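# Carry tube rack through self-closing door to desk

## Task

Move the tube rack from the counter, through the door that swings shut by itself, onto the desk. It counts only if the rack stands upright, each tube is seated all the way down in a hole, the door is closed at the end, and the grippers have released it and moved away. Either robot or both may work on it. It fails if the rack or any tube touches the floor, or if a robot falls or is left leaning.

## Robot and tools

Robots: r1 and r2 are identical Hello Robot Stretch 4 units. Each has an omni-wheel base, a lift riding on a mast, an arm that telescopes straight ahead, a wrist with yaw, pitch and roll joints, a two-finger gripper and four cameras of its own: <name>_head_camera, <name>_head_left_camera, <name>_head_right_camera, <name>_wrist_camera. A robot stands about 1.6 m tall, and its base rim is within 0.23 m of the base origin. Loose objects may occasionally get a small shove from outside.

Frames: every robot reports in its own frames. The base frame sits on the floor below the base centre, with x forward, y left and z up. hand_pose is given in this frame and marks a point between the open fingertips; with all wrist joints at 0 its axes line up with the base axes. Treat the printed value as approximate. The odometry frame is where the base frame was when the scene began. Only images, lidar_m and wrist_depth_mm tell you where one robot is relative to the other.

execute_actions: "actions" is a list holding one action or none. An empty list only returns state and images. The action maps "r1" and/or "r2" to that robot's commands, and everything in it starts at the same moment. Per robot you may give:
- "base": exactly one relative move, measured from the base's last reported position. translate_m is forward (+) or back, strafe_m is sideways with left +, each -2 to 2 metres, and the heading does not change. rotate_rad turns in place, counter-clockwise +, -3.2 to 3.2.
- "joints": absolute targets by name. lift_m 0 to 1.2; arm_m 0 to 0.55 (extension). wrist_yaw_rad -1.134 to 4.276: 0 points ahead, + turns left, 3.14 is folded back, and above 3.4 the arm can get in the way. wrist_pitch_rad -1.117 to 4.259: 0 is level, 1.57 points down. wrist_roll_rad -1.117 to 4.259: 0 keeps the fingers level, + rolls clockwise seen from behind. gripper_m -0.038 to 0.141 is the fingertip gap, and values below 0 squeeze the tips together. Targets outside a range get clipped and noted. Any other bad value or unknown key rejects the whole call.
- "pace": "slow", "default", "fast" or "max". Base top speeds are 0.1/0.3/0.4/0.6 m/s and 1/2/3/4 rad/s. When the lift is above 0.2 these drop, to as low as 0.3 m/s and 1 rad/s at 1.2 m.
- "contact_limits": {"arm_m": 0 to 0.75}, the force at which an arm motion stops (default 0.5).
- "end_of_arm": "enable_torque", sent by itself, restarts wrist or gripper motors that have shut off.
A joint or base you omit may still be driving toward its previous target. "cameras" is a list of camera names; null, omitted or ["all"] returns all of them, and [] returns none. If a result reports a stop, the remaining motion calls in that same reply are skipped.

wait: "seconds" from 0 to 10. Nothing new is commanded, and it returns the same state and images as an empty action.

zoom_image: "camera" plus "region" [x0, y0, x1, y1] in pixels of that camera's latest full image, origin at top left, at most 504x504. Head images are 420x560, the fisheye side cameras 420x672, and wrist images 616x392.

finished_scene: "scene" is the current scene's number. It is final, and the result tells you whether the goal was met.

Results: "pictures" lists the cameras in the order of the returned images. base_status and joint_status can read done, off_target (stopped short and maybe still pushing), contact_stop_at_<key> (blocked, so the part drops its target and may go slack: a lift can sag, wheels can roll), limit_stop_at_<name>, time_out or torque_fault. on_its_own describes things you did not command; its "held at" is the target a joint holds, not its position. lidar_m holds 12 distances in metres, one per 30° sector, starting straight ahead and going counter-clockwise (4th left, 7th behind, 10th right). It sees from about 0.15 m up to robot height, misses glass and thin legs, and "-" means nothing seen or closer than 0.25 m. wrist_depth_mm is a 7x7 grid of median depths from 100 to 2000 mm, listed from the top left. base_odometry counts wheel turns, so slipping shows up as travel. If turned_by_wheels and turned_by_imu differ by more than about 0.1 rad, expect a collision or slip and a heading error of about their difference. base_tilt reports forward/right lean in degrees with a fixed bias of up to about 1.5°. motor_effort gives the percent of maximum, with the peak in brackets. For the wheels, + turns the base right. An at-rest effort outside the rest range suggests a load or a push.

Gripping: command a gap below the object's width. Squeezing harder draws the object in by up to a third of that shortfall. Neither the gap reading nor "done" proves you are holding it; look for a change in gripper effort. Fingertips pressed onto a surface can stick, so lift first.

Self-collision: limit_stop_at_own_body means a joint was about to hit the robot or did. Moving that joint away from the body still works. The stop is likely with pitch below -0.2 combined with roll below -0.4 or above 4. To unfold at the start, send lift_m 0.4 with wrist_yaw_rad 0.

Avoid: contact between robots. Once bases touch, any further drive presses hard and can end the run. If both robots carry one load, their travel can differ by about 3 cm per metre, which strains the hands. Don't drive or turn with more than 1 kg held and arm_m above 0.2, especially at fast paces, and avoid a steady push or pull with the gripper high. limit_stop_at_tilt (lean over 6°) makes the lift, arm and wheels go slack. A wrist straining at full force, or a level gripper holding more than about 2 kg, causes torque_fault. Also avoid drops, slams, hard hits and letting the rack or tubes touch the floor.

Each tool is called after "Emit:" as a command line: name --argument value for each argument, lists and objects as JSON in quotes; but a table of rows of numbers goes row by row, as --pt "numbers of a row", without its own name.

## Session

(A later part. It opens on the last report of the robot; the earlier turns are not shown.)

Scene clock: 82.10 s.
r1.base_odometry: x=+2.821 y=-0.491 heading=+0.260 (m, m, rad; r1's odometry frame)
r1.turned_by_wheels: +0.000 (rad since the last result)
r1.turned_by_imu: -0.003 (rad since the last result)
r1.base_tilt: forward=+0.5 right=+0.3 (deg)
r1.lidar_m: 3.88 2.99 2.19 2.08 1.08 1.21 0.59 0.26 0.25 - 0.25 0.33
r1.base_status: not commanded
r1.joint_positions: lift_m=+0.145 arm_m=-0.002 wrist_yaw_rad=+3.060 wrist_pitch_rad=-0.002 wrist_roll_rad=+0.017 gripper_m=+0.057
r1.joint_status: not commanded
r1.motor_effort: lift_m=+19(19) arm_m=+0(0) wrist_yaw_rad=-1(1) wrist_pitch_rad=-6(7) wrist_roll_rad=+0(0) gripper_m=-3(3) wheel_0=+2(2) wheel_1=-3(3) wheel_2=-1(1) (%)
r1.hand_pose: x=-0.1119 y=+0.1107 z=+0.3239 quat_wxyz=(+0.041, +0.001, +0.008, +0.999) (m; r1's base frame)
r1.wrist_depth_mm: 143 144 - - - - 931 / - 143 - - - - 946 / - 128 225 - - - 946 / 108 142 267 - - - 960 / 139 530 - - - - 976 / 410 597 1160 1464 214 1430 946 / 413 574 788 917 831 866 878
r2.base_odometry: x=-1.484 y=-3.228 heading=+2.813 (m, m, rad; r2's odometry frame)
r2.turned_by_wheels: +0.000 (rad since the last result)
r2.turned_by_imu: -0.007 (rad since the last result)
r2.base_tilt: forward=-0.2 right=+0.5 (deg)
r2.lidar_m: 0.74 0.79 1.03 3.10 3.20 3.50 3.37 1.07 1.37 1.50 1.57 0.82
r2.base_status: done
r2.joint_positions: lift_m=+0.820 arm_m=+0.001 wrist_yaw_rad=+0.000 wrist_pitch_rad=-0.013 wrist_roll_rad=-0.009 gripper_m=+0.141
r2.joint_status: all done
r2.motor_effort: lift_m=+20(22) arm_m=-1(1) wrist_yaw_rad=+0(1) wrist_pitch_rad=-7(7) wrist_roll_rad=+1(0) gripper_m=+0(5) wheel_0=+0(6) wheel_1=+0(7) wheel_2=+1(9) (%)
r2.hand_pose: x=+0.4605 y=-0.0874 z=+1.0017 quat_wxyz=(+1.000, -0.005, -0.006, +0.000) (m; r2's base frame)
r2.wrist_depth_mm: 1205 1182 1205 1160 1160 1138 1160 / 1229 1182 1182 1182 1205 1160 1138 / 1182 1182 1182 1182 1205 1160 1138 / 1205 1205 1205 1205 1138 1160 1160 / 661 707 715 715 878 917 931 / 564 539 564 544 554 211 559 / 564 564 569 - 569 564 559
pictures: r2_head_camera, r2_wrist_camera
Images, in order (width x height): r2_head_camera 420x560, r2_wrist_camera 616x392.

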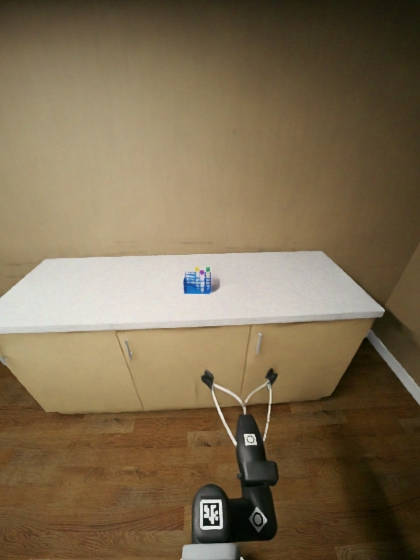

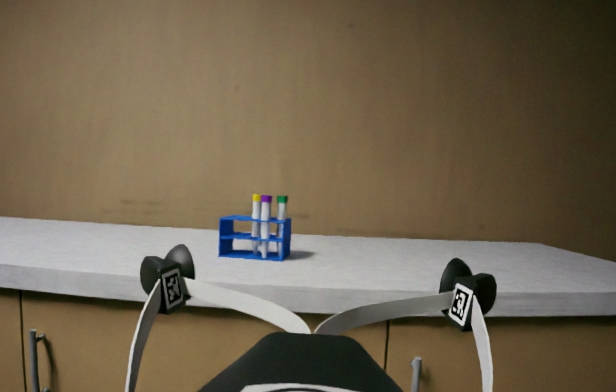

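Emit:
execute_actions --actions '[{"r2": {"base": {"strafe_m": 0.145}, "joints": {"wrist_pitch_rad": 0.15, "lift_m": 0.83}, "pace": "fast"}}]' --cameras '[]'

Emit:
execute_actions --actions '[{"r2": {"base": {"translate_m": 0.33}, "joints": {"arm_m": 0.1}, "pace": "fast"}}]' --cameras '["r2_head_camera", "r2_wrist_camera"]'

Scene clock: 92.73 s.
r1.base_odometry: x=+2.821 y=-0.491 heading=+0.260 (m, m, rad; r1's odometry frame)
r1.turned_by_wheels: +0.000 (rad since the last result)
r1.turned_by_imu: -0.002 (rad since the last result)
r1.base_tilt: forward=+0.5 right=+0.3 (deg)
r1.lidar_m: 3.91 3.02 2.17 2.09 1.08 1.18 0.60 0.25 0.25 - 0.25 0.30
r1.base_status: not commanded
r1.joint_positions: lift_m=+0.145 arm_m=-0.002 wrist_yaw_rad=+3.060 wrist_pitch_rad=-0.002 wrist_roll_rad=+0.017 gripper_m=+0.057
r1.joint_status: not commanded
r1.motor_effort: lift_m=+19(19) arm_m=+0(0) wrist_yaw_rad=-1(0) wrist_pitch_rad=-6(7) wrist_roll_rad=-1(0) gripper_m=-4(3) wheel_0=+2(2) wheel_1=-3(3) wheel_2=-1(1) (%)
r1.hand_pose: x=-0.1119 y=+0.1107 z=+0.3239 quat_wxyz=(+0.041, +0.001, +0.008, +0.999) (m; r1's base frame)
r1.wrist_depth_mm: 142 144 - - - - 931 / - 143 - - - - 946 / - 129 224 - - - 960 / 108 141 266 - - - 976 / 139 530 - - - - 960 / 407 591 1160 1430 214 1397 946 / 413 574 798 891 831 878 866
r2.base_odometry: x=-1.530 y=-3.365 heading=+2.813 (m, m, rad; r2's odometry frame)
r2.turned_by_wheels: +0.000 (rad since the last result)
r2.turned_by_imu: -0.001 (rad since the last result)
r2.base_tilt: forward=-0.2 right=+0.4 (deg)
r2.lidar_m: 0.74 0.78 1.05 2.97 3.05 3.51 3.40 1.14 1.38 1.65 1.13 0.81
r2.base_status: done
r2.joint_positions: lift_m=+0.830 arm_m=+0.001 wrist_yaw_rad=+0.000 wrist_pitch_rad=+0.152 wrist_roll_rad=-0.009 gripper_m=+0.141
r2.joint_status: all done
r2.motor_effort: lift_m=+21(22) arm_m=-1(1) wrist_yaw_rad=+0(0) wrist_pitch_rad=-6(6) wrist_roll_rad=-1(0) gripper_m=+0(1) wheel_0=+1(8) wheel_1=-1(10) wheel_2=+1(0) (%)
r2.hand_pose: x=+0.4572 y=-0.0874 z=+0.9644 quat_wxyz=(+0.997, -0.005, +0.076, +0.000) (m; r2's base frame)
r2.wrist_depth_mm: 1118 1138 1118 1098 1118 1078 1098 / 1138 1160 1138 1160 1118 1118 1098 / 1205 1182 1138 1138 1138 1160 1138 / 654 683 715 732 788 831 878 / 580 549 549 569 549 544 554 / 597 591 591 574 574 211 580 / 609 609 603 - 597 603 603
pictures: none
No camera images: the call's "cameras" was empty. Leave "cameras" out to get every camera's image.

Scene clock: 94.97 s.
r1.base_odometry: x=+2.821 y=-0.491 heading=+0.260 (m, m, rad; r1's odometry frame)
r1.turned_by_wheels: +0.000 (rad since the last result)
r1.turned_by_imu: -0.001 (rad since the last result)
r1.base_tilt: forward=+0.4 right=+0.3 (deg)
r1.lidar_m: 3.89 2.97 2.18 2.08 1.11 1.20 0.60 0.25 0.25 - 0.25 0.32
r1.base_status: not commanded
r1.joint_positions: lift_m=+0.145 arm_m=-0.002 wrist_yaw_rad=+3.060 wrist_pitch_rad=-0.002 wrist_roll_rad=+0.017 gripper_m=+0.057
r1.joint_status: not commanded
r1.motor_effort: lift_m=+19(19) arm_m=+0(0) wrist_yaw_rad=-1(0) wrist_pitch_rad=-6(7) wrist_roll_rad=+1(0) gripper_m=-2(3) wheel_0=+2(2) wheel_1=-3(3) wheel_2=-1(1) (%)
r1.hand_pose: x=-0.1119 y=+0.1107 z=+0.3239 quat_wxyz=(+0.041, +0.001, +0.008, +0.999) (m; r1's base frame)
r1.wrist_depth_mm: 142 144 - - - - 946 / - 143 - - - - 931 / - 128 224 - - - 946 / 108 142 266 - - - 976 / 140 530 - - - - 976 / 410 603 1160 1430 214 1366 946 / 415 574 788 904 842 878 866
r2.base_odometry: x=-1.843 y=-3.259 heading=+2.813 (m, m, rad; r2's odometry frame)
r2.turned_by_wheels: +0.000 (rad since the last result)
r2.turned_by_imu: -0.001 (rad since the last result)
r2.base_tilt: forward=-0.2 right=+0.4 (deg)
r2.lidar_m: 0.42 0.44 0.59 2.97 3.07 3.85 3.76 1.41 1.75 1.64 0.66 0.46
r2.base_status: done
r2.joint_positions: lift_m=+0.830 arm_m=+0.099 wrist_yaw_rad=+0.000 wrist_pitch_rad=+0.152 wrist_roll_rad=-0.009 gripper_m=+0.141
r2.joint_status: all done
r2.motor_effort: lift_m=+20(21) arm_m=+4(6) wrist_yaw_rad=+1(2) wrist_pitch_rad=-7(7) wrist_roll_rad=+0(1) gripper_m=+0(1) wheel_0=+1(5) wheel_1=-1(5) wheel_2=+2(11) (%)
r2.hand_pose: x=+0.5553 y=-0.0874 z=+0.9643 quat_wxyz=(+0.997, -0.005, +0.076, +0.000) (m; r2's base frame)
r2.wrist_depth_mm: 723 715 715 715 707 699 699 / 750 732 732 732 715 707 699 / 759 768 759 723 732 732 732 / 654 676 768 357 310 741 741 / 377 392 379 355 310 439 445 / 265 256 254 290 262 211 294 / 212 214 227 - 234 222 -
pictures: r2_head_camera, r2_wrist_camera
Images, in order (width x height): r2_head_camera 420x560, r2_wrist_camera 616x392.

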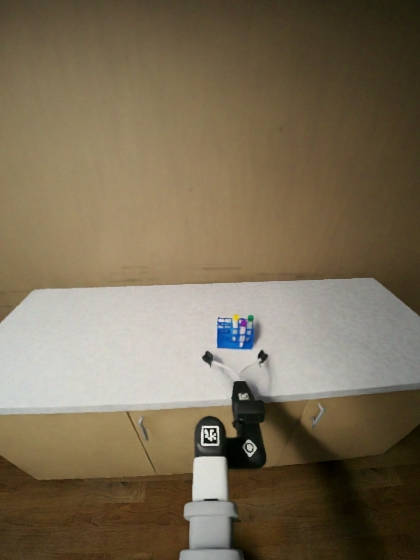

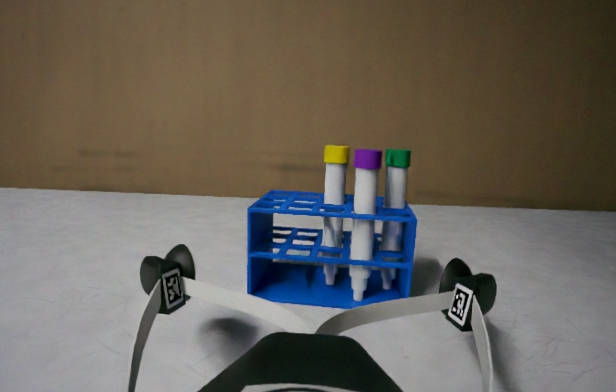

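Emit:
execute_actions --actions '[{"r2": {"base": {"strafe_m": -0.009}, "joints": {"lift_m": 0.806, "arm_m": 0.15}, "pace": "slow"}}]' --cameras '["r2_wrist_camera"]'

Scene clock: 111.47 s.
r1.base_odometry: x=+2.821 y=-0.491 heading=+0.260 (m, m, rad; r1's odometry frame)
r1.turned_by_wheels: +0.000 (rad since the last result)
r1.turned_by_imu: -0.002 (rad since the last result)
r1.base_tilt: forward=+0.4 right=+0.3 (deg)
r1.lidar_m: 3.88 3.00 2.19 2.08 1.08 1.20 0.61 0.25 0.25 - 0.25 0.31
r1.base_status: not commanded
r1.joint_positions: lift_m=+0.145 arm_m=-0.002 wrist_yaw_rad=+3.060 wrist_pitch_rad=-0.002 wrist_roll_rad=+0.017 gripper_m=+0.057
r1.joint_status: not commanded
r1.motor_effort: lift_m=+19(19) arm_m=+0(0) wrist_yaw_rad=-1(0) wrist_pitch_rad=-6(6) wrist_roll_rad=+0(1) gripper_m=+0(1) wheel_0=+2(2) wheel_1=-3(3) wheel_2=+0(1) (%)
r1.hand_pose: x=-0.1119 y=+0.1107 z=+0.3239 quat_wxyz=(+0.041, +0.001, +0.008, +0.999) (m; r1's base frame)
r1.wrist_depth_mm: 142 144 - - - - 931 / - 143 - - - - 931 / - 128 224 - - - 960 / 108 141 267 - - - 976 / 139 525 - - - - 960 / 410 597 1138 1397 214 1397 960 / 415 574 778 904 831 878 878
r2.base_odometry: x=-1.840 y=-3.250 heading=+2.813 (m, m, rad; r2's odometry frame)
r2.turned_by_wheels: +0.000 (rad since the last result)
r2.turned_by_imu: -0.002 (rad since the last result)
r2.base_tilt: forward=-0.2 right=+0.4 (deg)
r2.lidar_m: 0.42 0.44 0.59 2.97 3.06 3.87 3.78 1.42 1.72 1.64 0.64 0.48
r2.base_status: done
r2.joint_positions: lift_m=+0.806 arm_m=+0.149 wrist_yaw_rad=+0.000 wrist_pitch_rad=+0.152 wrist_roll_rad=-0.009 gripper_m=+0.141
r2.joint_status: all done
r2.motor_effort: lift_m=+15(19) arm_m=+5(4) wrist_yaw_rad=+0(1) wrist_pitch_rad=-7(7) wrist_roll_rad=+0(1) gripper_m=-1(2) wheel_0=+1(7) wheel_1=+0(6) wheel_2=+0(3) (%)
r2.hand_pose: x=+0.6052 y=-0.0874 z=+0.9408 quat_wxyz=(+0.997, -0.005, +0.076, +0.000) (m; r2's base frame)
r2.wrist_depth_mm: 676 676 668 661 661 647 640 / 699 699 683 683 668 668 661 / 707 707 699 691 252 683 668 / 544 569 504 264 253 699 683 / 314 324 287 276 262 366 370 / 221 213 212 240 217 211 245 / 176 178 189 - 195 183 -
pictures: r2_wrist_camera
Images, in order (width x height): r2_wrist_camera 616x392.

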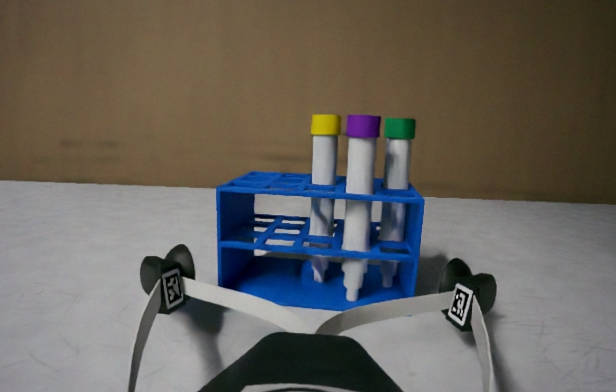

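Emit:
execute_actions --actions '[{"r2": {"joints": {"arm_m": 0.192}, "pace": "slow", "contact_limits": {"arm_m": 0.15}}}]' --cameras '["r2_wrist_camera"]'

Emit:
execute_actions --actions '[{"r2": {"joints": {"gripper_m": 0.08}, "pace": "slow"}}]' --cameras '["r2_wrist_camera"]'

Emit:
execute_actions --actions '[{"r2": {"joints": {"lift_m": 0.84}, "pace": "slow"}}]' --cameras '["r2_wrist_camera"]'

Scene clock: 119.93 s.
r1.base_odometry: x=+2.821 y=-0.491 heading=+0.260 (m, m, rad; r1's odometry frame)
r1.turned_by_wheels: +0.000 (rad since the last result)
r1.turned_by_imu: -0.002 (rad since the last result)
r1.base_tilt: forward=+0.5 right=+0.2 (deg)
r1.lidar_m: 3.88 2.98 2.16 2.05 1.09 1.19 0.60 0.26 0.25 - 0.25 0.30
r1.base_status: not commanded
r1.joint_positions: lift_m=+0.145 arm_m=-0.002 wrist_yaw_rad=+3.060 wrist_pitch_rad=-0.002 wrist_roll_rad=+0.017 gripper_m=+0.057
r1.joint_status: not commanded
r1.motor_effort: lift_m=+19(19) arm_m=+0(0) wrist_yaw_rad=+0(0) wrist_pitch_rad=-6(6) wrist_roll_rad=+1(0) gripper_m=-4(3) wheel_0=+2(2) wheel_1=-3(3) wheel_2=+0(0) (%)
r1.hand_pose: x=-0.1119 y=+0.1107 z=+0.3239 quat_wxyz=(+0.041, +0.001, +0.008, +0.999) (m; r1's base frame)
r1.wrist_depth_mm: 142 144 - - - - 946 / - 143 - - - - 946 / - 128 224 - - - 960 / 108 141 266 - - - 976 / 139 525 - - - - 960 / 410 603 1160 1430 214 1397 960 / 413 574 788 904 842 866 866
r2.base_odometry: x=-1.840 y=-3.250 heading=+2.813 (m, m, rad; r2's odometry frame)
r2.turned_by_wheels: +0.000 (rad since the last result)
r2.turned_by_imu: -0.002 (rad since the last result)
r2.base_tilt: forward=-0.2 right=+0.4 (deg)
r2.lidar_m: 0.43 0.43 0.57 2.96 3.09 3.86 3.76 1.42 1.71 1.63 0.65 0.46
r2.base_status: not commanded
r2.joint_positions: lift_m=+0.806 arm_m=+0.191 wrist_yaw_rad=+0.000 wrist_pitch_rad=+0.152 wrist_roll_rad=-0.009 gripper_m=+0.141
r2.joint_status: all done
r2.motor_effort: lift_m=+15(15) arm_m=+5(5) wrist_yaw_rad=+0(0) wrist_pitch_rad=-7(7) wrist_roll_rad=+0(1) gripper_m=-1(0) wheel_0=+1(1) wheel_1=+0(1) wheel_2=+0(0) (%)
r2.contact_limits: arm_m 0.15
r2.hand_pose: x=+0.6472 y=-0.0874 z=+0.9408 quat_wxyz=(+0.997, -0.005, +0.076, +0.000) (m; r2's base frame)
r2.wrist_depth_mm: 640 634 627 627 621 609 609 / 654 647 640 640 634 621 621 / 668 668 654 647 205 654 640 / 539 564 256 222 211 647 647 / 314 324 223 226 215 364 366 / 219 214 207 221 198 211 244 / 176 178 188 - 194 183 -
pictures: r2_wrist_camera
Images, in order (width x height): r2_wrist_camera 616x392.

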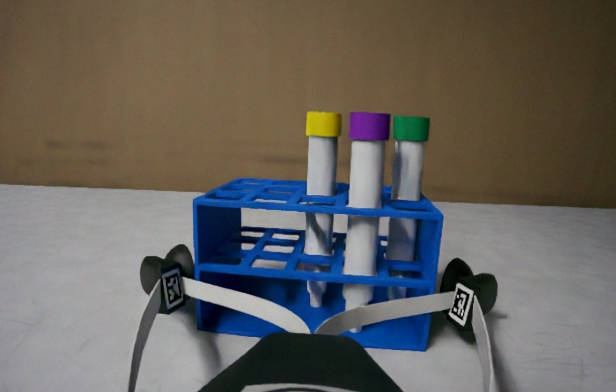

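Scene clock: 123.13 s.
r1.base_odometry: x=+2.821 y=-0.491 heading=+0.260 (m, m, rad; r1's odometry frame)
r1.turned_by_wheels: +0.000 (rad since the last result)
r1.turned_by_imu: -0.001 (rad since the last result)
r1.base_tilt: forward=+0.4 right=+0.2 (deg)
r1.lidar_m: 3.90 2.99 2.15 2.08 1.10 1.22 0.60 0.25 0.25 - 0.25 0.33
r1.base_status: not commanded
r1.joint_positions: lift_m=+0.145 arm_m=-0.002 wrist_yaw_rad=+3.060 wrist_pitch_rad=-0.002 wrist_roll_rad=+0.017 gripper_m=+0.057
r1.joint_status: not commanded
r1.motor_effort: lift_m=+19(19) arm_m=+0(0) wrist_yaw_rad=+0(1) wrist_pitch_rad=-7(7) wrist_roll_rad=+1(0) gripper_m=-2(0) wheel_0=+2(2) wheel_1=-3(3) wheel_2=-1(1) (%)
r1.hand_pose: x=-0.1119 y=+0.1107 z=+0.3239 quat_wxyz=(+0.041, +0.001, +0.008, +0.999) (m; r1's base frame)
r1.wrist_depth_mm: 142 145 - - - - 931 / - 143 - - - - 960 / - 128 224 - - - 960 / 108 141 267 - - - 960 / 139 525 - - - - 976 / 407 591 1160 1430 215 1430 960 / 415 569 788 904 831 866 878
r2.base_odometry: x=-1.840 y=-3.250 heading=+2.813 (m, m, rad; r2's odometry frame)
r2.turned_by_wheels: +0.000 (rad since the last result)
r2.turned_by_imu: -0.001 (rad since the last result)
r2.base_tilt: forward=-0.2 right=+0.4 (deg)
r2.lidar_m: 0.42 0.43 0.58 2.96 3.07 3.86 3.76 1.42 1.73 1.64 0.65 0.47
r2.base_status: not commanded
r2.joint_positions: lift_m=+0.806 arm_m=+0.191 wrist_yaw_rad=+0.000 wrist_pitch_rad=+0.153 wrist_roll_rad=-0.009 gripper_m=+0.080
r2.joint_status: all done
r2.motor_effort: lift_m=+15(15) arm_m=+5(5) wrist_yaw_rad=+0(0) wrist_pitch_rad=-9(9) wrist_roll_rad=-1(0) gripper_m=-18(17) wheel_0=+1(1) wheel_1=+0(0) wheel_2=+0(0) (%)
r2.hand_pose: x=+0.6472 y=-0.0874 z=+0.9406 quat_wxyz=(+0.997, -0.005, +0.076, +0.000) (m; r2's base frame)
r2.wrist_depth_mm: 647 627 627 621 615 609 603 / 647 654 640 640 627 627 615 / 668 676 654 654 196 640 634 / 535 564 233 209 195 654 654 / 310 325 216 217 197 359 364 / 219 188 202 222 188 185 242 / 175 175 185 - 183 182 -
pictures: r2_wrist_camera
Images, in order (width x height): r2_wrist_camera 616x392.

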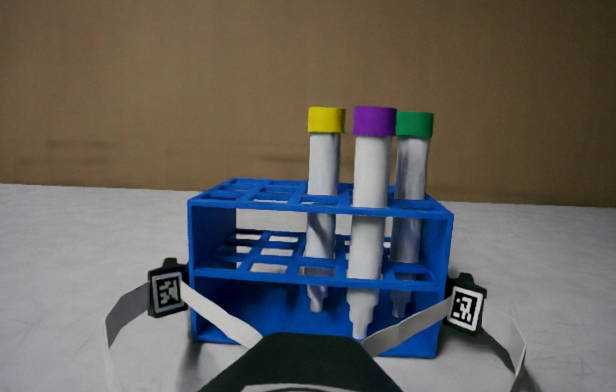

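Scene clock: 124.23 s.
r1.base_odometry: x=+2.821 y=-0.491 heading=+0.260 (m, m, rad; r1's odometry frame)
r1.turned_by_wheels: +0.000 (rad since the last result)
r1.turned_by_imu: +0.000 (rad since the last result)
r1.base_tilt: forward=+0.4 right=+0.2 (deg)
r1.lidar_m: 3.88 3.00 2.18 2.09 1.08 1.21 0.62 0.26 0.25 - 0.25 0.32
r1.base_status: not commanded
r1.joint_positions: lift_m=+0.145 arm_m=-0.002 wrist_yaw_rad=+3.060 wrist_pitch_rad=-0.002 wrist_roll_rad=+0.017 gripper_m=+0.057
r1.joint_status: not commanded
r1.motor_effort: lift_m=+19(19) arm_m=+0(1) wrist_yaw_rad=+0(0) wrist_pitch_rad=-7(6) wrist_roll_rad=+1(0) gripper_m=-1(4) wheel_0=+2(2) wheel_1=-3(3) wheel_2=-1(1) (%)
r1.hand_pose: x=-0.1119 y=+0.1107 z=+0.3239 quat_wxyz=(+0.041, +0.001, +0.008, +0.999) (m; r1's base frame)
r1.wrist_depth_mm: 142 144 - - - - 931 / - 143 - - - - 946 / - 128 225 - - - 946 / 108 141 266 - - - 976 / 139 525 - - - - 960 / 407 591 1160 1430 213 1430 946 / 415 574 778 891 831 878 866
r2.base_odometry: x=-1.840 y=-3.250 heading=+2.813 (m, m, rad; r2's odometry frame)
r2.turned_by_wheels: +0.000 (rad since the last result)
r2.turned_by_imu: +0.000 (rad since the last result)
r2.base_tilt: forward=-0.2 right=+0.4 (deg)
r2.lidar_m: 0.44 0.44 0.60 2.98 3.07 3.84 3.76 1.43 1.72 1.63 0.64 0.45
r2.base_status: not commanded
r2.joint_positions: lift_m=+0.840 arm_m=+0.191 wrist_yaw_rad=+0.000 wrist_pitch_rad=+0.153 wrist_roll_rad=-0.009 gripper_m=+0.080
r2.joint_status: all done
r2.motor_effort: lift_m=+21(22) arm_m=+5(5) wrist_yaw_rad=-2(0) wrist_pitch_rad=-10(9) wrist_roll_rad=+1(2) gripper_m=-19(18) wheel_0=+1(1) wheel_1=-1(0) wheel_2=+0(0) (%)
r2.hand_pose: x=+0.6472 y=-0.0874 z=+0.9740 quat_wxyz=(+0.997, -0.005, +0.076, +0.000) (m; r2's base frame)
r2.wrist_depth_mm: 647 627 627 621 609 609 609 / 654 647 647 640 627 627 621 / 676 676 661 647 196 640 640 / 691 691 233 210 195 661 661 / 399 415 216 216 198 466 469 / 283 187 202 221 189 184 314 / 226 225 229 - 196 236 -
pictures: r2_wrist_camera
Images, in order (width x height): r2_wrist_camera 616x392.

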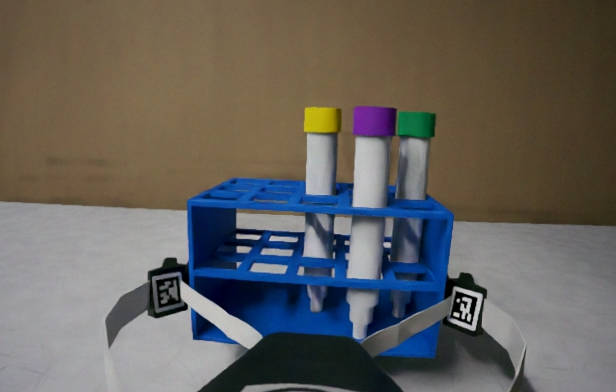

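Emit:
execute_actions --actions '[{"r2": {"base": {"translate_m": -2.0}, "joints": {"arm_m": 0.0}, "pace": "fast"}}]' --cameras '[]'

Emit:
execute_actions --actions '[{"r2": {"base": {"translate_m": -0.25}, "pace": "fast"}}]' --cameras '[]'

Emit:
execute_actions --actions '[{"r2": {"base": {"rotate_rad": 1.6}}}]' --cameras '[]'

Emit:
execute_actions --actions '[{"r2": {"base": {"translate_m": -1.3}, "pace": "fast"}}]' --cameras '["r2_wrist_camera", "r2_head_left_camera"]'

Scene clock: 141.53 s.
r1.base_odometry: x=+2.821 y=-0.491 heading=+0.260 (m, m, rad; r1's odometry frame)
r1.turned_by_wheels: +0.000 (rad since the last result)
r1.turned_by_imu: -0.005 (rad since the last result)
r1.base_tilt: forward=+0.5 right=+0.3 (deg)
r1.lidar_m: 0.78 0.84 2.16 2.08 1.09 1.19 0.61 0.26 0.25 - 0.25 0.33
r1.base_status: not commanded
r1.joint_positions: lift_m=+0.145 arm_m=-0.002 wrist_yaw_rad=+3.060 wrist_pitch_rad=-0.002 wrist_roll_rad=+0.017 gripper_m=+0.057
r1.joint_status: not commanded
r1.motor_effort: lift_m=+19(19) arm_m=+0(0) wrist_yaw_rad=+0(1) wrist_pitch_rad=-6(6) wrist_roll_rad=+1(1) gripper_m=-3(1) wheel_0=+2(2) wheel_1=-3(3) wheel_2=-1(1) (%)
r1.hand_pose: x=-0.1119 y=+0.1107 z=+0.3239 quat_wxyz=(+0.041, +0.001, +0.008, +0.999) (m; r1's base frame)
r1.wrist_depth_mm: 142 144 - - - - 931 / - 143 - - - - 931 / - 129 224 - - - 976 / 108 142 266 - - - 976 / 139 530 - - - - 960 / 407 597 1160 1430 214 1430 960 / 415 569 788 917 820 866 878
r2.base_odometry: x=+0.053 y=-3.896 heading=+2.813 (m, m, rad; r2's odometry frame)
r2.turned_by_wheels: +0.000 (rad since the last result)
r2.turned_by_imu: -0.002 (rad since the last result)
r2.base_tilt: forward=-0.2 right=+0.4 (deg)
r2.lidar_m: 0.42 2.49 3.06 2.93 2.44 1.74 1.67 1.71 1.75 0.95 0.83 0.45
r2.base_status: done
r2.joint_positions: lift_m=+0.840 arm_m=+0.002 wrist_yaw_rad=+0.000 wrist_pitch_rad=+0.153 wrist_roll_rad=-0.009 gripper_m=+0.080
r2.joint_status: all done
r2.motor_effort: lift_m=+21(21) arm_m=-4(4) wrist_yaw_rad=+0(1) wrist_pitch_rad=-11(10) wrist_roll_rad=-2(1) gripper_m=-19(18) wheel_0=+2(5) wheel_1=+1(3) wheel_2=-1(8) (%)
r2.hand_pose: x=+0.4577 y=-0.0874 z=+0.9739 quat_wxyz=(+0.997, -0.005, +0.077, +0.000) (m; r2's base frame)
r2.wrist_depth_mm: - - - - - - - / - - - - - - - / - - - - 196 - - / - - 234 210 195 - - / - - 216 216 197 - - / - 187 204 222 189 185 - / 1618 1576 1618 - 195 1661 1708
pictures: none
No camera images: the call's "cameras" was empty. Leave "cameras" out to get every camera's image.

Scene clock: 143.60 s.
r1.base_odometry: x=+2.821 y=-0.491 heading=+0.260 (m, m, rad; r1's odometry frame)
r1.turned_by_wheels: +0.000 (rad since the last result)
r1.turned_by_imu: -0.001 (rad since the last result)
r1.base_tilt: forward=+0.4 right=+0.3 (deg)
r1.lidar_m: 0.84 0.80 1.13 2.07 1.06 1.22 0.61 0.26 0.25 - 0.25 0.32
r1.base_status: not commanded
r1.joint_positions: lift_m=+0.145 arm_m=-0.002 wrist_yaw_rad=+3.060 wrist_pitch_rad=-0.002 wrist_roll_rad=+0.017 gripper_m=+0.057
r1.joint_status: not commanded
r1.motor_effort: lift_m=+19(19) arm_m=+0(1) wrist_yaw_rad=-1(1) wrist_pitch_rad=-6(7) wrist_roll_rad=-1(0) gripper_m=-1(3) wheel_0=+2(2) wheel_1=-3(4) wheel_2=-1(1) (%)
r1.hand_pose: x=-0.1119 y=+0.1107 z=+0.3239 quat_wxyz=(+0.041, +0.001, +0.008, +0.999) (m; r1's base frame)
r1.wrist_depth_mm: 142 144 - - - - 931 / - 143 - - - - 946 / - 128 224 - - - 960 / 108 142 267 - - - 976 / 140 530 - - - - 960 / 407 597 1160 1397 214 1366 960 / 413 574 778 904 831 866 866
r2.base_odometry: x=+0.290 y=-3.976 heading=+2.813 (m, m, rad; r2's odometry frame)
r2.turned_by_wheels: +0.000 (rad since the last result)
r2.turned_by_imu: +0.000 (rad since the last result)
r2.base_tilt: forward=-0.2 right=+0.5 (deg)
r2.lidar_m: 0.43 2.75 3.07 2.93 2.09 1.52 1.39 1.45 1.77 1.70 0.98 0.46
r2.base_status: done
r2.joint_positions: lift_m=+0.840 arm_m=+0.002 wrist_yaw_rad=+0.000 wrist_pitch_rad=+0.153 wrist_roll_rad=-0.009 gripper_m=+0.080
r2.joint_status: not commanded
r2.motor_effort: lift_m=+21(21) arm_m=-4(4) wrist_yaw_rad=+0(0) wrist_pitch_rad=-10(10) wrist_roll_rad=-1(0) gripper_m=-18(18) wheel_0=+0(5) wheel_1=+0(4) wheel_2=-2(7) (%)
r2.hand_pose: x=+0.4577 y=-0.0874 z=+0.9739 quat_wxyz=(+0.997, -0.005, +0.077, +0.000) (m; r2's base frame)
r2.wrist_depth_mm: - - - - - - - / - - - - - - - / - - - - 196 - - / - - 234 208 195 - - / - - 216 216 196 - - / - 187 203 221 188 185 - / 1576 1576 1576 - 196 1618 1708
pictures: none
No camera images: the call's "cameras" was empty. Leave "cameras" out to get every camera's image.

Scene clock: 145.67 s.
r1.base_odometry: x=+2.821 y=-0.491 heading=+0.260 (m, m, rad; r1's odometry frame)
r1.turned_by_wheels: +0.000 (rad since the last result)
r1.turned_by_imu: -0.001 (rad since the last result)
r1.base_tilt: forward=+0.4 right=+0.3 (deg)
r1.lidar_m: 3.86 0.95 1.19 2.07 1.06 1.20 0.61 0.25 0.25 - 0.25 0.31
r1.base_status: not commanded
r1.joint_positions: lift_m=+0.145 arm_m=-0.002 wrist_yaw_rad=+3.060 wrist_pitch_rad=-0.002 wrist_roll_rad=+0.017 gripper_m=+0.057
r1.joint_status: not commanded
r1.motor_effort: lift_m=+19(19) arm_m=+0(0) wrist_yaw_rad=-1(1) wrist_pitch_rad=-7(6) wrist_roll_rad=-1(1) gripper_m=-1(4) wheel_0=+2(2) wheel_1=-3(3) wheel_2=-1(0) (%)
r1.hand_pose: x=-0.1119 y=+0.1107 z=+0.3239 quat_wxyz=(+0.041, +0.001, +0.008, +0.999) (m; r1's base frame)
r1.wrist_depth_mm: 143 144 - - - - 931 / - 143 - - - - 946 / - 128 224 - - - 960 / 108 142 266 - - - 960 / 139 525 - - - - 960 / 410 603 1160 1397 214 1430 946 / 413 569 798 904 831 878 854
r2.base_odometry: x=+0.290 y=-3.976 heading=-1.870 (m, m, rad; r2's odometry frame)
r2.turned_by_wheels: +1.600 (rad since the last result)
r2.turned_by_imu: +1.583 (rad since the last result)
r2.base_tilt: forward=-0.2 right=+0.4 (deg)
r2.lidar_m: 0.43 2.00 1.46 1.39 1.43 1.75 1.69 0.98 1.13 2.67 2.77 0.42
r2.base_status: done
r2.joint_positions: lift_m=+0.840 arm_m=+0.002 wrist_yaw_rad=+0.000 wrist_pitch_rad=+0.153 wrist_roll_rad=-0.009 gripper_m=+0.080
r2.joint_status: not commanded
r2.motor_effort: lift_m=+20(21) arm_m=-4(4) wrist_yaw_rad=-1(0) wrist_pitch_rad=-11(11) wrist_roll_rad=+0(2) gripper_m=-19(17) wheel_0=+1(5) wheel_1=+0(6) wheel_2=+2(6) (%)
r2.hand_pose: x=+0.4577 y=-0.0873 z=+0.9740 quat_wxyz=(+0.997, -0.005, +0.077, +0.000) (m; r2's base frame)
r2.wrist_depth_mm: 1863 - - - - - - / 1863 - - - - - - / 1921 - - - 196 - - / 1921 - 234 210 195 - - / 1921 - 216 216 208 - - / 1808 187 202 221 189 184 - / 1618 1537 1576 - 195 1618 1708
pictures: none
No camera images: the call's "cameras" was empty. Leave "cameras" out to get every camera's image.

Scene clock: 150.37 s.
r1.base_odometry: x=+2.821 y=-0.491 heading=+0.260 (m, m, rad; r1's odometry frame)
r1.turned_by_wheels: +0.000 (rad since the last result)
r1.turned_by_imu: -0.002 (rad since the last result)
r1.base_tilt: forward=+0.4 right=+0.2 (deg)
r1.lidar_m: 3.88 2.98 0.53 0.48 0.53 1.20 0.60 0.26 0.25 - 0.25 0.31
r1.base_status: not commanded
r1.joint_positions: lift_m=+0.145 arm_m=-0.002 wrist_yaw_rad=+3.060 wrist_pitch_rad=-0.002 wrist_roll_rad=+0.017 gripper_m=+0.057
r1.joint_status: not commanded
r1.motor_effort: lift_m=+19(19) arm_m=+0(0) wrist_yaw_rad=+0(1) wrist_pitch_rad=-7(8) wrist_roll_rad=+1(0) gripper_m=-4(2) wheel_0=+2(1) wheel_1=-4(4) wheel_2=-1(1) (%)
r1.hand_pose: x=-0.1119 y=+0.1107 z=+0.3239 quat_wxyz=(+0.041, +0.001, +0.008, +0.999) (m; r1's base frame)
r1.wrist_depth_mm: 142 144 - - - - 585 / - 143 - - - - 946 / - 128 224 - - - 976 / 108 142 266 - - - 946 / 140 525 - - - - 960 / 407 597 1160 1430 214 1366 564 / 413 574 788 904 831 878 530
r2.base_odometry: x=+0.673 y=-2.734 heading=-1.870 (m, m, rad; r2's odometry frame)
r2.turned_by_wheels: +0.000 (rad since the last result)
r2.turned_by_imu: +0.001 (rad since the last result)
r2.base_tilt: forward=-0.2 right=+0.4 (deg)
r2.lidar_m: 0.44 2.04 1.47 1.43 0.56 0.39 - 4.74 0.87 0.58 0.51 0.44
r2.base_status: done
r2.joint_positions: lift_m=+0.840 arm_m=+0.002 wrist_yaw_rad=+0.000 wrist_pitch_rad=+0.153 wrist_roll_rad=-0.009 gripper_m=+0.080
r2.joint_status: not commanded
r2.motor_effort: lift_m=+21(21) arm_m=-4(4) wrist_yaw_rad=+0(2) wrist_pitch_rad=-10(10) wrist_roll_rad=-1(1) gripper_m=-18(19) wheel_0=+1(5) wheel_1=+0(7) wheel_2=+0(11) (%)
r2.hand_pose: x=+0.4577 y=-0.0874 z=+0.9740 quat_wxyz=(+0.997, -0.005, +0.077, +0.000) (m; r2's base frame)
r2.wrist_depth_mm: 1863 - - - - - - / 1808 - - - - - - / 1921 - - - 195 - - / 1863 - 235 210 195 - - / 1983 - 216 217 196 - - / 1863 187 203 222 189 185 - / 1537 1576 1618 - 195 1618 1756
pictures: r2_head_left_camera, r2_wrist_camera
Images, in order (width x height): r2_head_left_camera 420x672, r2_wrist_camera 616x392.

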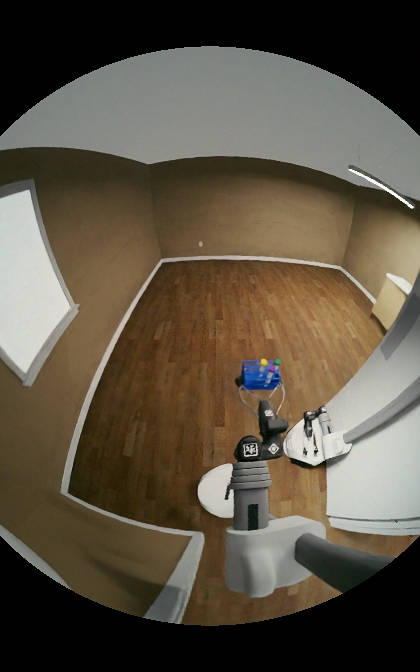

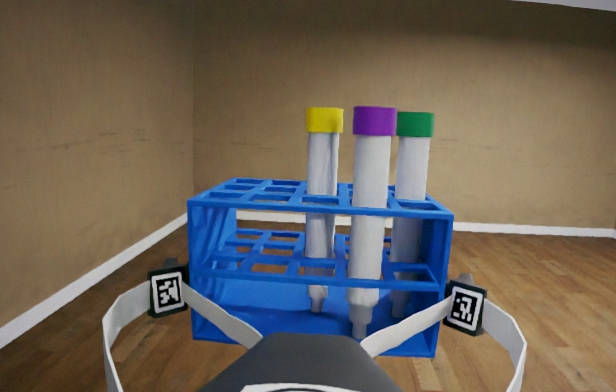

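Emit:
execute_actions --actions '[{"r2": {"base": {"translate_m": -0.1}}}]' --cameras '[]'

Emit:
execute_actions --actions '[{"r2": {"base": {"strafe_m": -0.21}}}]' --cameras '[]'

Emit:
execute_actions --actions '[{"r2": {"base": {"translate_m": -0.35}}}]' --cameras '["r2_head_left_camera"]'

Scene clock: 159.60 s.
r1.base_odometry: x=+2.821 y=-0.491 heading=+0.260 (m, m, rad; r1's odometry frame)
r1.turned_by_wheels: +0.000 (rad since the last result)
r1.turned_by_imu: -0.003 (rad since the last result)
r1.base_tilt: forward=+0.4 right=+0.3 (deg)
r1.lidar_m: 3.90 3.01 2.16 0.48 0.56 0.72 0.62 0.26 0.25 - 0.25 0.32
r1.base_status: not commanded
r1.joint_positions: lift_m=+0.145 arm_m=-0.002 wrist_yaw_rad=+3.060 wrist_pitch_rad=-0.002 wrist_roll_rad=+0.017 gripper_m=+0.057
r1.joint_status: not commanded
r1.motor_effort: lift_m=+19(19) arm_m=+0(0) wrist_yaw_rad=-1(1) wrist_pitch_rad=-6(6) wrist_roll_rad=+0(0) gripper_m=-3(0) wheel_0=+2(2) wheel_1=-3(3) wheel_2=-1(0) (%)
r1.hand_pose: x=-0.1119 y=+0.1107 z=+0.3239 quat_wxyz=(+0.041, +0.001, +0.008, +0.999) (m; r1's base frame)
r1.wrist_depth_mm: 143 144 - - - - 878 / - 143 - - - - 654 / - 129 224 - - - 661 / 108 142 267 - - - 654 / 139 525 - - - - 654 / 410 597 1160 1430 215 1366 603 / 413 569 778 904 831 603 512
r2.base_odometry: x=+0.703 y=-2.639 heading=-1.870 (m, m, rad; r2's odometry frame)
r2.turned_by_wheels: +0.000 (rad since the last result)
r2.turned_by_imu: -0.003 (rad since the last result)
r2.base_tilt: forward=-0.2 right=+0.4 (deg)
r2.lidar_m: 0.42 2.00 1.49 1.11 0.41 0.32 - 4.68 0.85 0.81 0.58 0.45
r2.base_status: done
r2.joint_positions: lift_m=+0.840 arm_m=+0.002 wrist_yaw_rad=+0.000 wrist_pitch_rad=+0.153 wrist_roll_rad=-0.009 gripper_m=+0.080
r2.joint_status: not commanded
r2.motor_effort: lift_m=+20(21) arm_m=-4(4) wrist_yaw_rad=+1(0) wrist_pitch_rad=-11(11) wrist_roll_rad=-1(1) gripper_m=-19(17) wheel_0=+0(4) wheel_1=-2(2) wheel_2=-2(8) (%)
r2.hand_pose: x=+0.4577 y=-0.0874 z=+0.9740 quat_wxyz=(+0.997, -0.005, +0.077, +0.000) (m; r2's base frame)
r2.wrist_depth_mm: 1863 - - - - - - / 1921 - - - - - - / 1983 - - - 195 - - / 1921 - 234 208 195 - - / 1921 - 216 218 196 - - / 1863 187 202 222 189 185 - / 1618 1576 1576 - 196 1661 1756
pictures: none
No camera images: the call's "cameras" was empty. Leave "cameras" out to get every camera's image.

Scene clock: 161.60 s.
r1.base_odometry: x=+2.821 y=-0.491 heading=+0.260 (m, m, rad; r1's odometry frame)
r1.turned_by_wheels: +0.000 (rad since the last result)
r1.turned_by_imu: -0.001 (rad since the last result)
r1.base_tilt: forward=+0.4 right=+0.3 (deg)
r1.lidar_m: 3.88 2.97 2.17 0.27 0.30 0.40 0.61 0.27 0.25 - 0.25 0.30
r1.base_status: not commanded
r1.joint_positions: lift_m=+0.145 arm_m=-0.002 wrist_yaw_rad=+3.060 wrist_pitch_rad=-0.002 wrist_roll_rad=+0.017 gripper_m=+0.057
r1.joint_status: not commanded
r1.motor_effort: lift_m=+19(19) arm_m=+0(0) wrist_yaw_rad=-1(1) wrist_pitch_rad=-6(6) wrist_roll_rad=+1(1) gripper_m=-3(3) wheel_0=+2(2) wheel_1=-3(3) wheel_2=-1(0) (%)
r1.hand_pose: x=-0.1119 y=+0.1107 z=+0.3239 quat_wxyz=(+0.041, +0.001, +0.008, +0.999) (m; r1's base frame)
r1.wrist_depth_mm: 142 144 - - - - 917 / - 143 - - - - 946 / - 128 224 - - - 960 / 108 141 266 - - - 976 / 139 530 - - - - 960 / 413 597 1160 1464 214 615 603 / 413 569 788 904 484 397 399
r2.base_odometry: x=+0.502 y=-2.577 heading=-1.870 (m, m, rad; r2's odometry frame)
r2.turned_by_wheels: +0.000 (rad since the last result)
r2.turned_by_imu: -0.001 (rad since the last result)
r2.base_tilt: forward=-0.2 right=+0.4 (deg)
r2.lidar_m: 0.42 2.33 1.68 1.13 0.49 0.53 - 4.48 0.63 0.59 0.40 0.42
r2.base_status: done
r2.joint_positions: lift_m=+0.840 arm_m=+0.002 wrist_yaw_rad=+0.000 wrist_pitch_rad=+0.153 wrist_roll_rad=-0.009 gripper_m=+0.080
r2.joint_status: not commanded
r2.motor_effort: lift_m=+21(20) arm_m=-4(4) wrist_yaw_rad=+1(0) wrist_pitch_rad=-11(11) wrist_roll_rad=-1(0) gripper_m=-19(19) wheel_0=+0(9) wheel_1=+0(7) wheel_2=+0(1) (%)
r2.hand_pose: x=+0.4577 y=-0.0874 z=+0.9740 quat_wxyz=(+0.997, -0.005, +0.077, +0.000) (m; r2's base frame)
r2.wrist_depth_mm: - - - - - - - / - - - - - - - / - - - - 195 - - / - - 235 209 195 - - / - - 215 217 196 - - / - 187 203 222 189 185 - / 1618 1661 1618 - 195 1661 1808
pictures: none
No camera images: the call's "cameras" was empty. Leave "cameras" out to get every camera's image.

Scene clock: 164.27 s.
r1.base_odometry: x=+2.821 y=-0.491 heading=+0.260 (m, m, rad; r1's odometry frame)
r1.turned_by_wheels: +0.000 (rad since the last result)
r1.turned_by_imu: -0.001 (rad since the last result)
r1.base_tilt: forward=+0.4 right=+0.3 (deg)
r1.lidar_m: 3.87 2.99 2.14 2.06 0.39 0.43 0.60 0.25 0.25 - 0.25 0.32
r1.base_status: not commanded
r1.joint_positions: lift_m=+0.145 arm_m=-0.002 wrist_yaw_rad=+3.060 wrist_pitch_rad=-0.002 wrist_roll_rad=+0.017 gripper_m=+0.057
r1.joint_status: not commanded
r1.motor_effort: lift_m=+19(19) arm_m=+0(1) wrist_yaw_rad=-1(0) wrist_pitch_rad=-7(6) wrist_roll_rad=+1(1) gripper_m=-4(4) wheel_0=+2(2) wheel_1=-3(3) wheel_2=-1(1) (%)
r1.hand_pose: x=-0.1119 y=+0.1107 z=+0.3239 quat_wxyz=(+0.041, +0.001, +0.008, +0.999) (m; r1's base frame)
r1.wrist_depth_mm: 143 144 - - - - 931 / - 143 - - - - 931 / - 128 224 - - - 960 / 108 141 266 - - - 960 / 139 530 - - - - 960 / 407 597 1138 1430 214 707 946 / 415 574 778 904 707 676 878
r2.base_odometry: x=+0.605 y=-2.242 heading=-1.870 (m, m, rad; r2's odometry frame)
r2.turned_by_wheels: +0.000 (rad since the last result)
r2.turned_by_imu: +0.000 (rad since the last result)
r2.base_tilt: forward=-0.2 right=+0.4 (deg)
r2.lidar_m: 0.43 2.31 1.70 0.36 1.79 2.36 - 4.27 2.37 0.59 0.63 0.46
r2.base_status: done
r2.joint_positions: lift_m=+0.840 arm_m=+0.002 wrist_yaw_rad=+0.000 wrist_pitch_rad=+0.153 wrist_roll_rad=-0.009 gripper_m=+0.080
r2.joint_status: not commanded
r2.motor_effort: lift_m=+20(21) arm_m=-4(4) wrist_yaw_rad=+0(0) wrist_pitch_rad=-10(10) wrist_roll_rad=-1(1) gripper_m=-19(18) wheel_0=+0(4) wheel_1=+0(4) wheel_2=-2(8) (%)
r2.hand_pose: x=+0.4577 y=-0.0874 z=+0.9740 quat_wxyz=(+0.997, -0.005, +0.077, +0.000) (m; r2's base frame)
r2.wrist_depth_mm: - - - - - - - / - - - - - - - / - - - - 196 - - / - - 235 211 195 - - / - - 216 216 207 - - / - 187 204 222 189 185 - / 1618 1537 1618 - 195 1661 1708
pictures: r2_head_left_camera
Images, in order (width x height): r2_head_left_camera 420x672.

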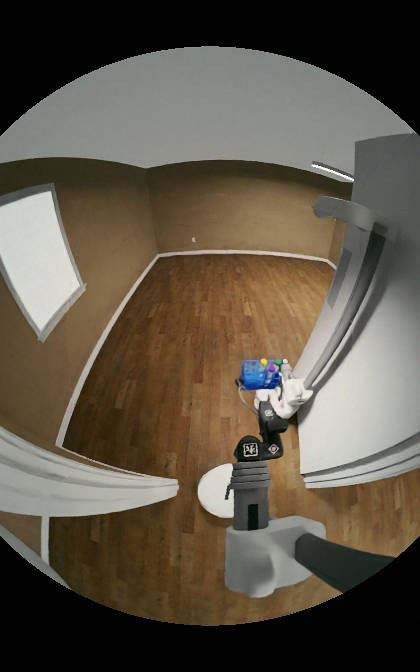

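Emit:
execute_actions --actions '[{"r2": {"base": {"translate_m": -1.2}, "pace": "fast"}, "r1": {"base": {"strafe_m": 0.2}}}]' --cameras '[]'

Emit:
execute_actions --actions '[{"r2": {"base": {"rotate_rad": -1.58}}, "r1": {"base": {"translate_m": -0.2}}}]' --cameras '["r2_head_camera"]'

Emit:
execute_actions --actions '[{"r2": {"base": {"translate_m": 1.45}, "joints": {"lift_m": 0.95}, "pace": "fast"}, "r1": {"base": {"strafe_m": 0.24}}}]' --cameras '["r2_head_camera", "r2_wrist_camera"]'

Scene clock: 177.63 s.
r1.base_odometry: x=+2.769 y=-0.298 heading=+0.260 (m, m, rad; r1's odometry frame)
r1.turned_by_wheels: +0.000 (rad since the last result)
r1.turned_by_imu: -0.005 (rad since the last result)
r1.base_tilt: forward=+0.4 right=+0.3 (deg)
r1.lidar_m: 3.87 2.71 1.96 1.88 1.02 0.96 1.78 0.36 0.25 - 0.25 0.25
r1.base_status: done
r1.joint_positions: lift_m=+0.145 arm_m=-0.002 wrist_yaw_rad=+3.060 wrist_pitch_rad=-0.002 wrist_roll_rad=+0.017 gripper_m=+0.057
r1.joint_status: not commanded
r1.motor_effort: lift_m=+19(19) arm_m=+0(0) wrist_yaw_rad=-1(1) wrist_pitch_rad=-6(6) wrist_roll_rad=+1(0) gripper_m=-4(3) wheel_0=+3(9) wheel_1=-3(8) wheel_2=-1(2) (%)
r1.hand_pose: x=-0.1119 y=+0.1107 z=+0.3239 quat_wxyz=(+0.041, +0.001, +0.008, +0.999) (m; r1's base frame)
r1.wrist_depth_mm: 143 145 - - - 960 891 / - 143 - - - 991 866 / - 128 224 - - - 866 / 108 141 266 - - - 854 / 139 - - - - - 866 / 603 1430 1160 1430 213 1138 854 / 621 931 788 891 831 831 820
r2.base_odometry: x=+0.959 y=-1.096 heading=-1.870 (m, m, rad; r2's odometry frame)
r2.turned_by_wheels: +0.000 (rad since the last result)
r2.turned_by_imu: -0.003 (rad since the last result)
r2.base_tilt: forward=-0.2 right=+0.4 (deg)
r2.lidar_m: 0.42 1.18 1.65 1.66 1.74 2.40 2.90 3.02 2.39 2.27 1.59 0.42
r2.base_status: done
r2.joint_positions: lift_m=+0.840 arm_m=+0.002 wrist_yaw_rad=+0.000 wrist_pitch_rad=+0.153 wrist_roll_rad=-0.009 gripper_m=+0.080
r2.joint_status: not commanded
r2.motor_effort: lift_m=+21(21) arm_m=-4(4) wrist_yaw_rad=+0(1) wrist_pitch_rad=-11(11) wrist_roll_rad=-2(0) gripper_m=-19(18) wheel_0=+0(6) wheel_1=+1(7) wheel_2=-2(11) (%)
r2.hand_pose: x=+0.4577 y=-0.0874 z=+0.9740 quat_wxyz=(+0.997, -0.005, +0.077, +0.000) (m; r2's base frame)
r2.wrist_depth_mm: 878 891 - - 1661 1138 866 / 904 891 - - 1756 1138 866 / 931 931 - - 195 1160 854 / 946 960 234 208 195 1118 878 / 976 960 216 217 197 1042 866 / 1025 187 203 220 189 185 904 / 1042 1025 1576 - 196 1182 931
pictures: none
No camera images: the call's "cameras" was empty. Leave "cameras" out to get every camera's image.

Scene clock: 179.70 s.
r1.base_odometry: x=+2.576 y=-0.349 heading=+0.260 (m, m, rad; r1's odometry frame)
r1.turned_by_wheels: +0.000 (rad since the last result)
r1.turned_by_imu: +0.000 (rad since the last result)
r1.base_tilt: forward=+0.5 right=+0.2 (deg)
r1.lidar_m: 0.42 2.74 1.96 1.89 0.79 0.92 1.57 0.39 0.25 0.25 0.25 0.25
r1.base_status: done
r1.joint_positions: lift_m=+0.145 arm_m=-0.002 wrist_yaw_rad=+3.060 wrist_pitch_rad=-0.002 wrist_roll_rad=+0.017 gripper_m=+0.057
r1.joint_status: not commanded
r1.motor_effort: lift_m=+19(19) arm_m=+0(0) wrist_yaw_rad=+0(0) wrist_pitch_rad=-7(7) wrist_roll_rad=+1(0) gripper_m=-2(4) wheel_0=+6(8) wheel_1=-3(8) wheel_2=+1(7) (%)
r1.hand_pose: x=-0.1119 y=+0.1107 z=+0.3239 quat_wxyz=(+0.041, +0.001, +0.008, +0.999) (m; r1's base frame)
r1.wrist_depth_mm: 142 144 - - - - 691 / - 143 - - - - 707 / - 128 224 - - - 691 / 108 141 266 - - - 699 / 139 - - 1708 - - 691 / 931 1430 1160 1430 214 1430 691 / 820 931 788 904 842 891 683
r2.base_odometry: x=+0.959 y=-1.096 heading=+2.833 (m, m, rad; r2's odometry frame)
r2.turned_by_wheels: -1.580 (rad since the last result)
r2.turned_by_imu: -1.564 (rad since the last result)
r2.base_tilt: forward=-0.2 right=+0.4 (deg)
r2.lidar_m: 0.43 1.60 1.27 1.56 1.18 1.62 1.65 1.73 2.38 2.88 3.04 0.43
r2.base_status: done
r2.joint_positions: lift_m=+0.840 arm_m=+0.002 wrist_yaw_rad=+0.000 wrist_pitch_rad=+0.153 wrist_roll_rad=-0.009 gripper_m=+0.080
r2.joint_status: not commanded
r2.motor_effort: lift_m=+21(20) arm_m=-4(4) wrist_yaw_rad=+0(0) wrist_pitch_rad=-11(10) wrist_roll_rad=-1(1) gripper_m=-19(19) wheel_0=+1(6) wheel_1=+2(5) wheel_2=-1(6) (%)
r2.hand_pose: x=+0.4577 y=-0.0874 z=+0.9740 quat_wxyz=(+0.997, -0.005, +0.077, +0.000) (m; r2's base frame)
r2.wrist_depth_mm: 1537 - - - - - - / 1537 - - - - - - / 1537 - - - 194 - - / 1537 - 234 210 195 - - / 1576 - 216 216 195 - - / 1537 187 202 221 189 185 - / 1537 1576 1661 - 195 1708 1756
pictures: r2_head_camera
Images, in order (width x height): r2_head_camera 420x560.

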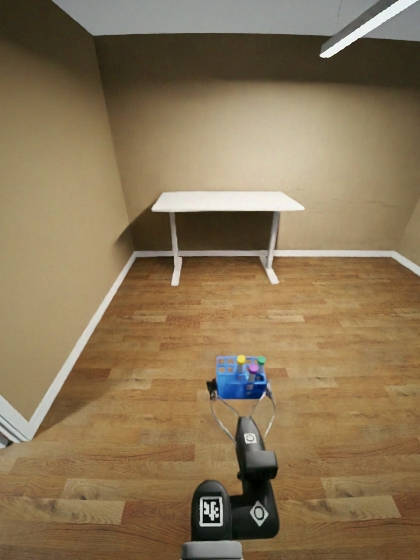

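Scene clock: 184.87 s.
r1.base_odometry: x=+2.514 y=-0.117 heading=+0.260 (m, m, rad; r1's odometry frame)
r1.turned_by_wheels: +0.000 (rad since the last result)
r1.turned_by_imu: -0.003 (rad since the last result)
r1.base_tilt: forward=+0.4 right=+0.3 (deg)
r1.lidar_m: 0.28 2.37 1.72 1.63 0.74 0.64 - 0.86 0.32 0.25 - 0.25
r1.base_status: done
r1.joint_positions: lift_m=+0.145 arm_m=-0.002 wrist_yaw_rad=+3.060 wrist_pitch_rad=-0.002 wrist_roll_rad=+0.017 gripper_m=+0.057
r1.joint_status: not commanded
r1.motor_effort: lift_m=+19(19) arm_m=+0(0) wrist_yaw_rad=-1(1) wrist_pitch_rad=-6(7) wrist_roll_rad=+1(1) gripper_m=-4(2) wheel_0=+9(12) wheel_1=-3(7) wheel_2=-5(5) (%)
r1.hand_pose: x=-0.1119 y=+0.1107 z=+0.3239 quat_wxyz=(+0.041, +0.001, +0.008, +0.999) (m; r1's base frame)
r1.wrist_depth_mm: 143 144 - - - 668 676 / - 143 - - - 661 668 / - 128 224 - - 654 661 / 108 142 266 - - 647 661 / 140 - - - - 640 661 / 1366 1366 1182 1430 214 640 647 / 946 917 788 917 778 627 640
r2.base_odometry: x=-0.422 y=-0.655 heading=+2.833 (m, m, rad; r2's odometry frame)
r2.turned_by_wheels: +0.000 (rad since the last result)
r2.turned_by_imu: -0.005 (rad since the last result)
r2.base_tilt: forward=-0.2 right=+0.4 (deg)
r2.lidar_m: 0.43 0.86 1.16 1.11 1.16 2.18 3.15 3.24 3.01 2.89 1.23 0.43
r2.base_status: done
r2.joint_positions: lift_m=+0.950 arm_m=+0.002 wrist_yaw_rad=+0.000 wrist_pitch_rad=+0.153 wrist_roll_rad=-0.009 gripper_m=+0.080
r2.joint_status: all done
r2.motor_effort: lift_m=+21(23) arm_m=-4(4) wrist_yaw_rad=+0(0) wrist_pitch_rad=-10(11) wrist_roll_rad=-1(1) gripper_m=-18(19) wheel_0=-1(6) wheel_1=-1(4) wheel_2=-1(7) (%)
r2.hand_pose: x=+0.4577 y=-0.0874 z=+1.0840 quat_wxyz=(+0.997, -0.005, +0.076, +0.000) (m; r2's base frame)
r2.wrist_depth_mm: 1397 1397 1366 1281 1308 1281 1255 / 1430 1366 1366 1336 1336 1281 1281 / 1430 1430 1430 1366 196 1336 1336 / 1499 1078 234 210 195 1255 1366 / 715 732 216 216 197 691 691 / 1618 187 202 222 189 185 1229 / 1618 1576 1576 - 195 1499 1060
pictures: r2_head_camera, r2_wrist_camera
Images, in order (width x height): r2_head_camera 420x560, r2_wrist_camera 616x392.

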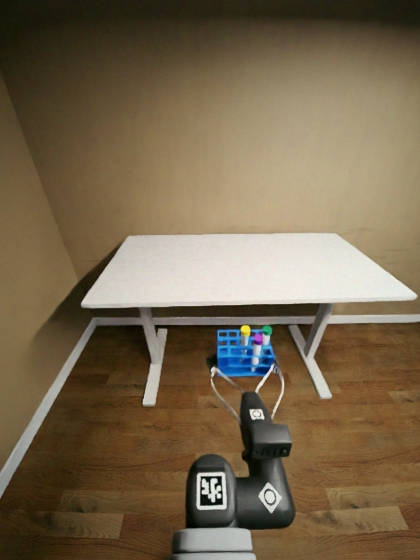

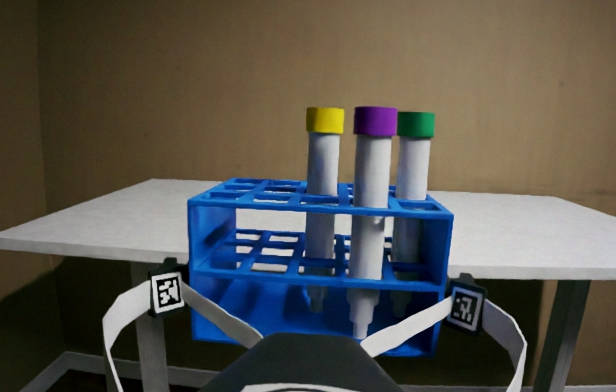

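Emit:
execute_actions --actions '[{"r2": {"base": {"translate_m": 0.36}, "joints": {"arm_m": 0.28}}, "r1": {"base": {"translate_m": -0.5}}}]' --cameras '["r2_wrist_camera"]'

Scene clock: 190.93 s.
r1.base_odometry: x=+2.030 y=-0.245 heading=+0.260 (m, m, rad; r1's odometry frame)
r1.turned_by_wheels: +0.000 (rad since the last result)
r1.turned_by_imu: +0.000 (rad since the last result)
r1.base_tilt: forward=+0.4 right=+0.3 (deg)
r1.lidar_m: 0.25 0.27 1.72 0.38 0.40 2.40 - 4.29 1.97 0.30 0.25 -
r1.base_status: done
r1.joint_positions: lift_m=+0.145 arm_m=-0.002 wrist_yaw_rad=+3.060 wrist_pitch_rad=-0.002 wrist_roll_rad=+0.017 gripper_m=+0.057
r1.joint_status: not commanded
r1.motor_effort: lift_m=+19(19) arm_m=-1(1) wrist_yaw_rad=+0(0) wrist_pitch_rad=-7(7) wrist_roll_rad=+0(0) gripper_m=-3(1) wheel_0=+9(9) wheel_1=+1(6) wheel_2=-10(17) (%)
r1.hand_pose: x=-0.1119 y=+0.1107 z=+0.3239 quat_wxyz=(+0.041, +0.001, +0.008, +0.999) (m; r1's base frame)
r1.wrist_depth_mm: 142 144 - - - - - / - 143 - - - - - / - 129 224 - - - - / 108 141 266 - - - - / 139 - - - - - - / 1397 1430 1182 1430 214 1336 1366 / 946 931 788 904 831 878 891
r2.base_odometry: x=-0.765 y=-0.546 heading=+2.833 (m, m, rad; r2's odometry frame)
r2.turned_by_wheels: +0.000 (rad since the last result)
r2.turned_by_imu: -0.003 (rad since the last result)
r2.base_tilt: forward=-0.2 right=+0.4 (deg)
r2.lidar_m: 0.46 0.49 0.68 1.10 1.17 1.60 3.54 3.63 3.00 2.89 0.71 0.50
r2.base_status: done
r2.joint_positions: lift_m=+0.950 arm_m=+0.279 wrist_yaw_rad=+0.000 wrist_pitch_rad=+0.153 wrist_roll_rad=-0.009 gripper_m=+0.080
r2.joint_status: all done
r2.motor_effort: lift_m=+21(21) arm_m=+4(5) wrist_yaw_rad=-1(1) wrist_pitch_rad=-10(10) wrist_roll_rad=+0(3) gripper_m=-18(17) wheel_0=+0(5) wheel_1=-1(2) wheel_2=+1(8) (%)
r2.hand_pose: x=+0.7352 y=-0.0874 z=+1.0840 quat_wxyz=(+0.997, -0.005, +0.076, +0.000) (m; r2's base frame)
r2.wrist_depth_mm: 750 750 732 732 707 707 691 / 778 768 750 750 732 715 707 / 798 788 768 759 196 741 732 / 820 798 235 209 194 759 750 / 585 609 216 216 198 676 683 / 415 188 203 221 189 185 459 / 330 329 336 - 196 347 357
pictures: r2_wrist_camera
Images, in order (width x height): r2_wrist_camera 616x392.

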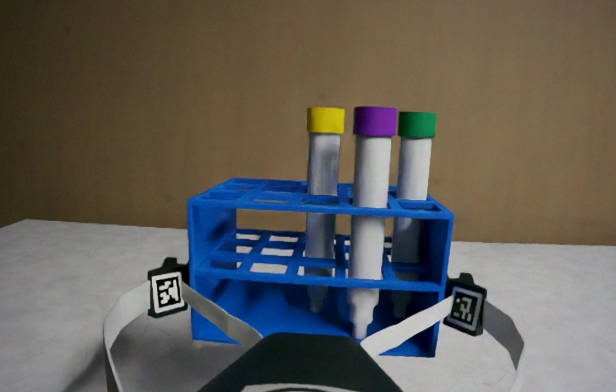

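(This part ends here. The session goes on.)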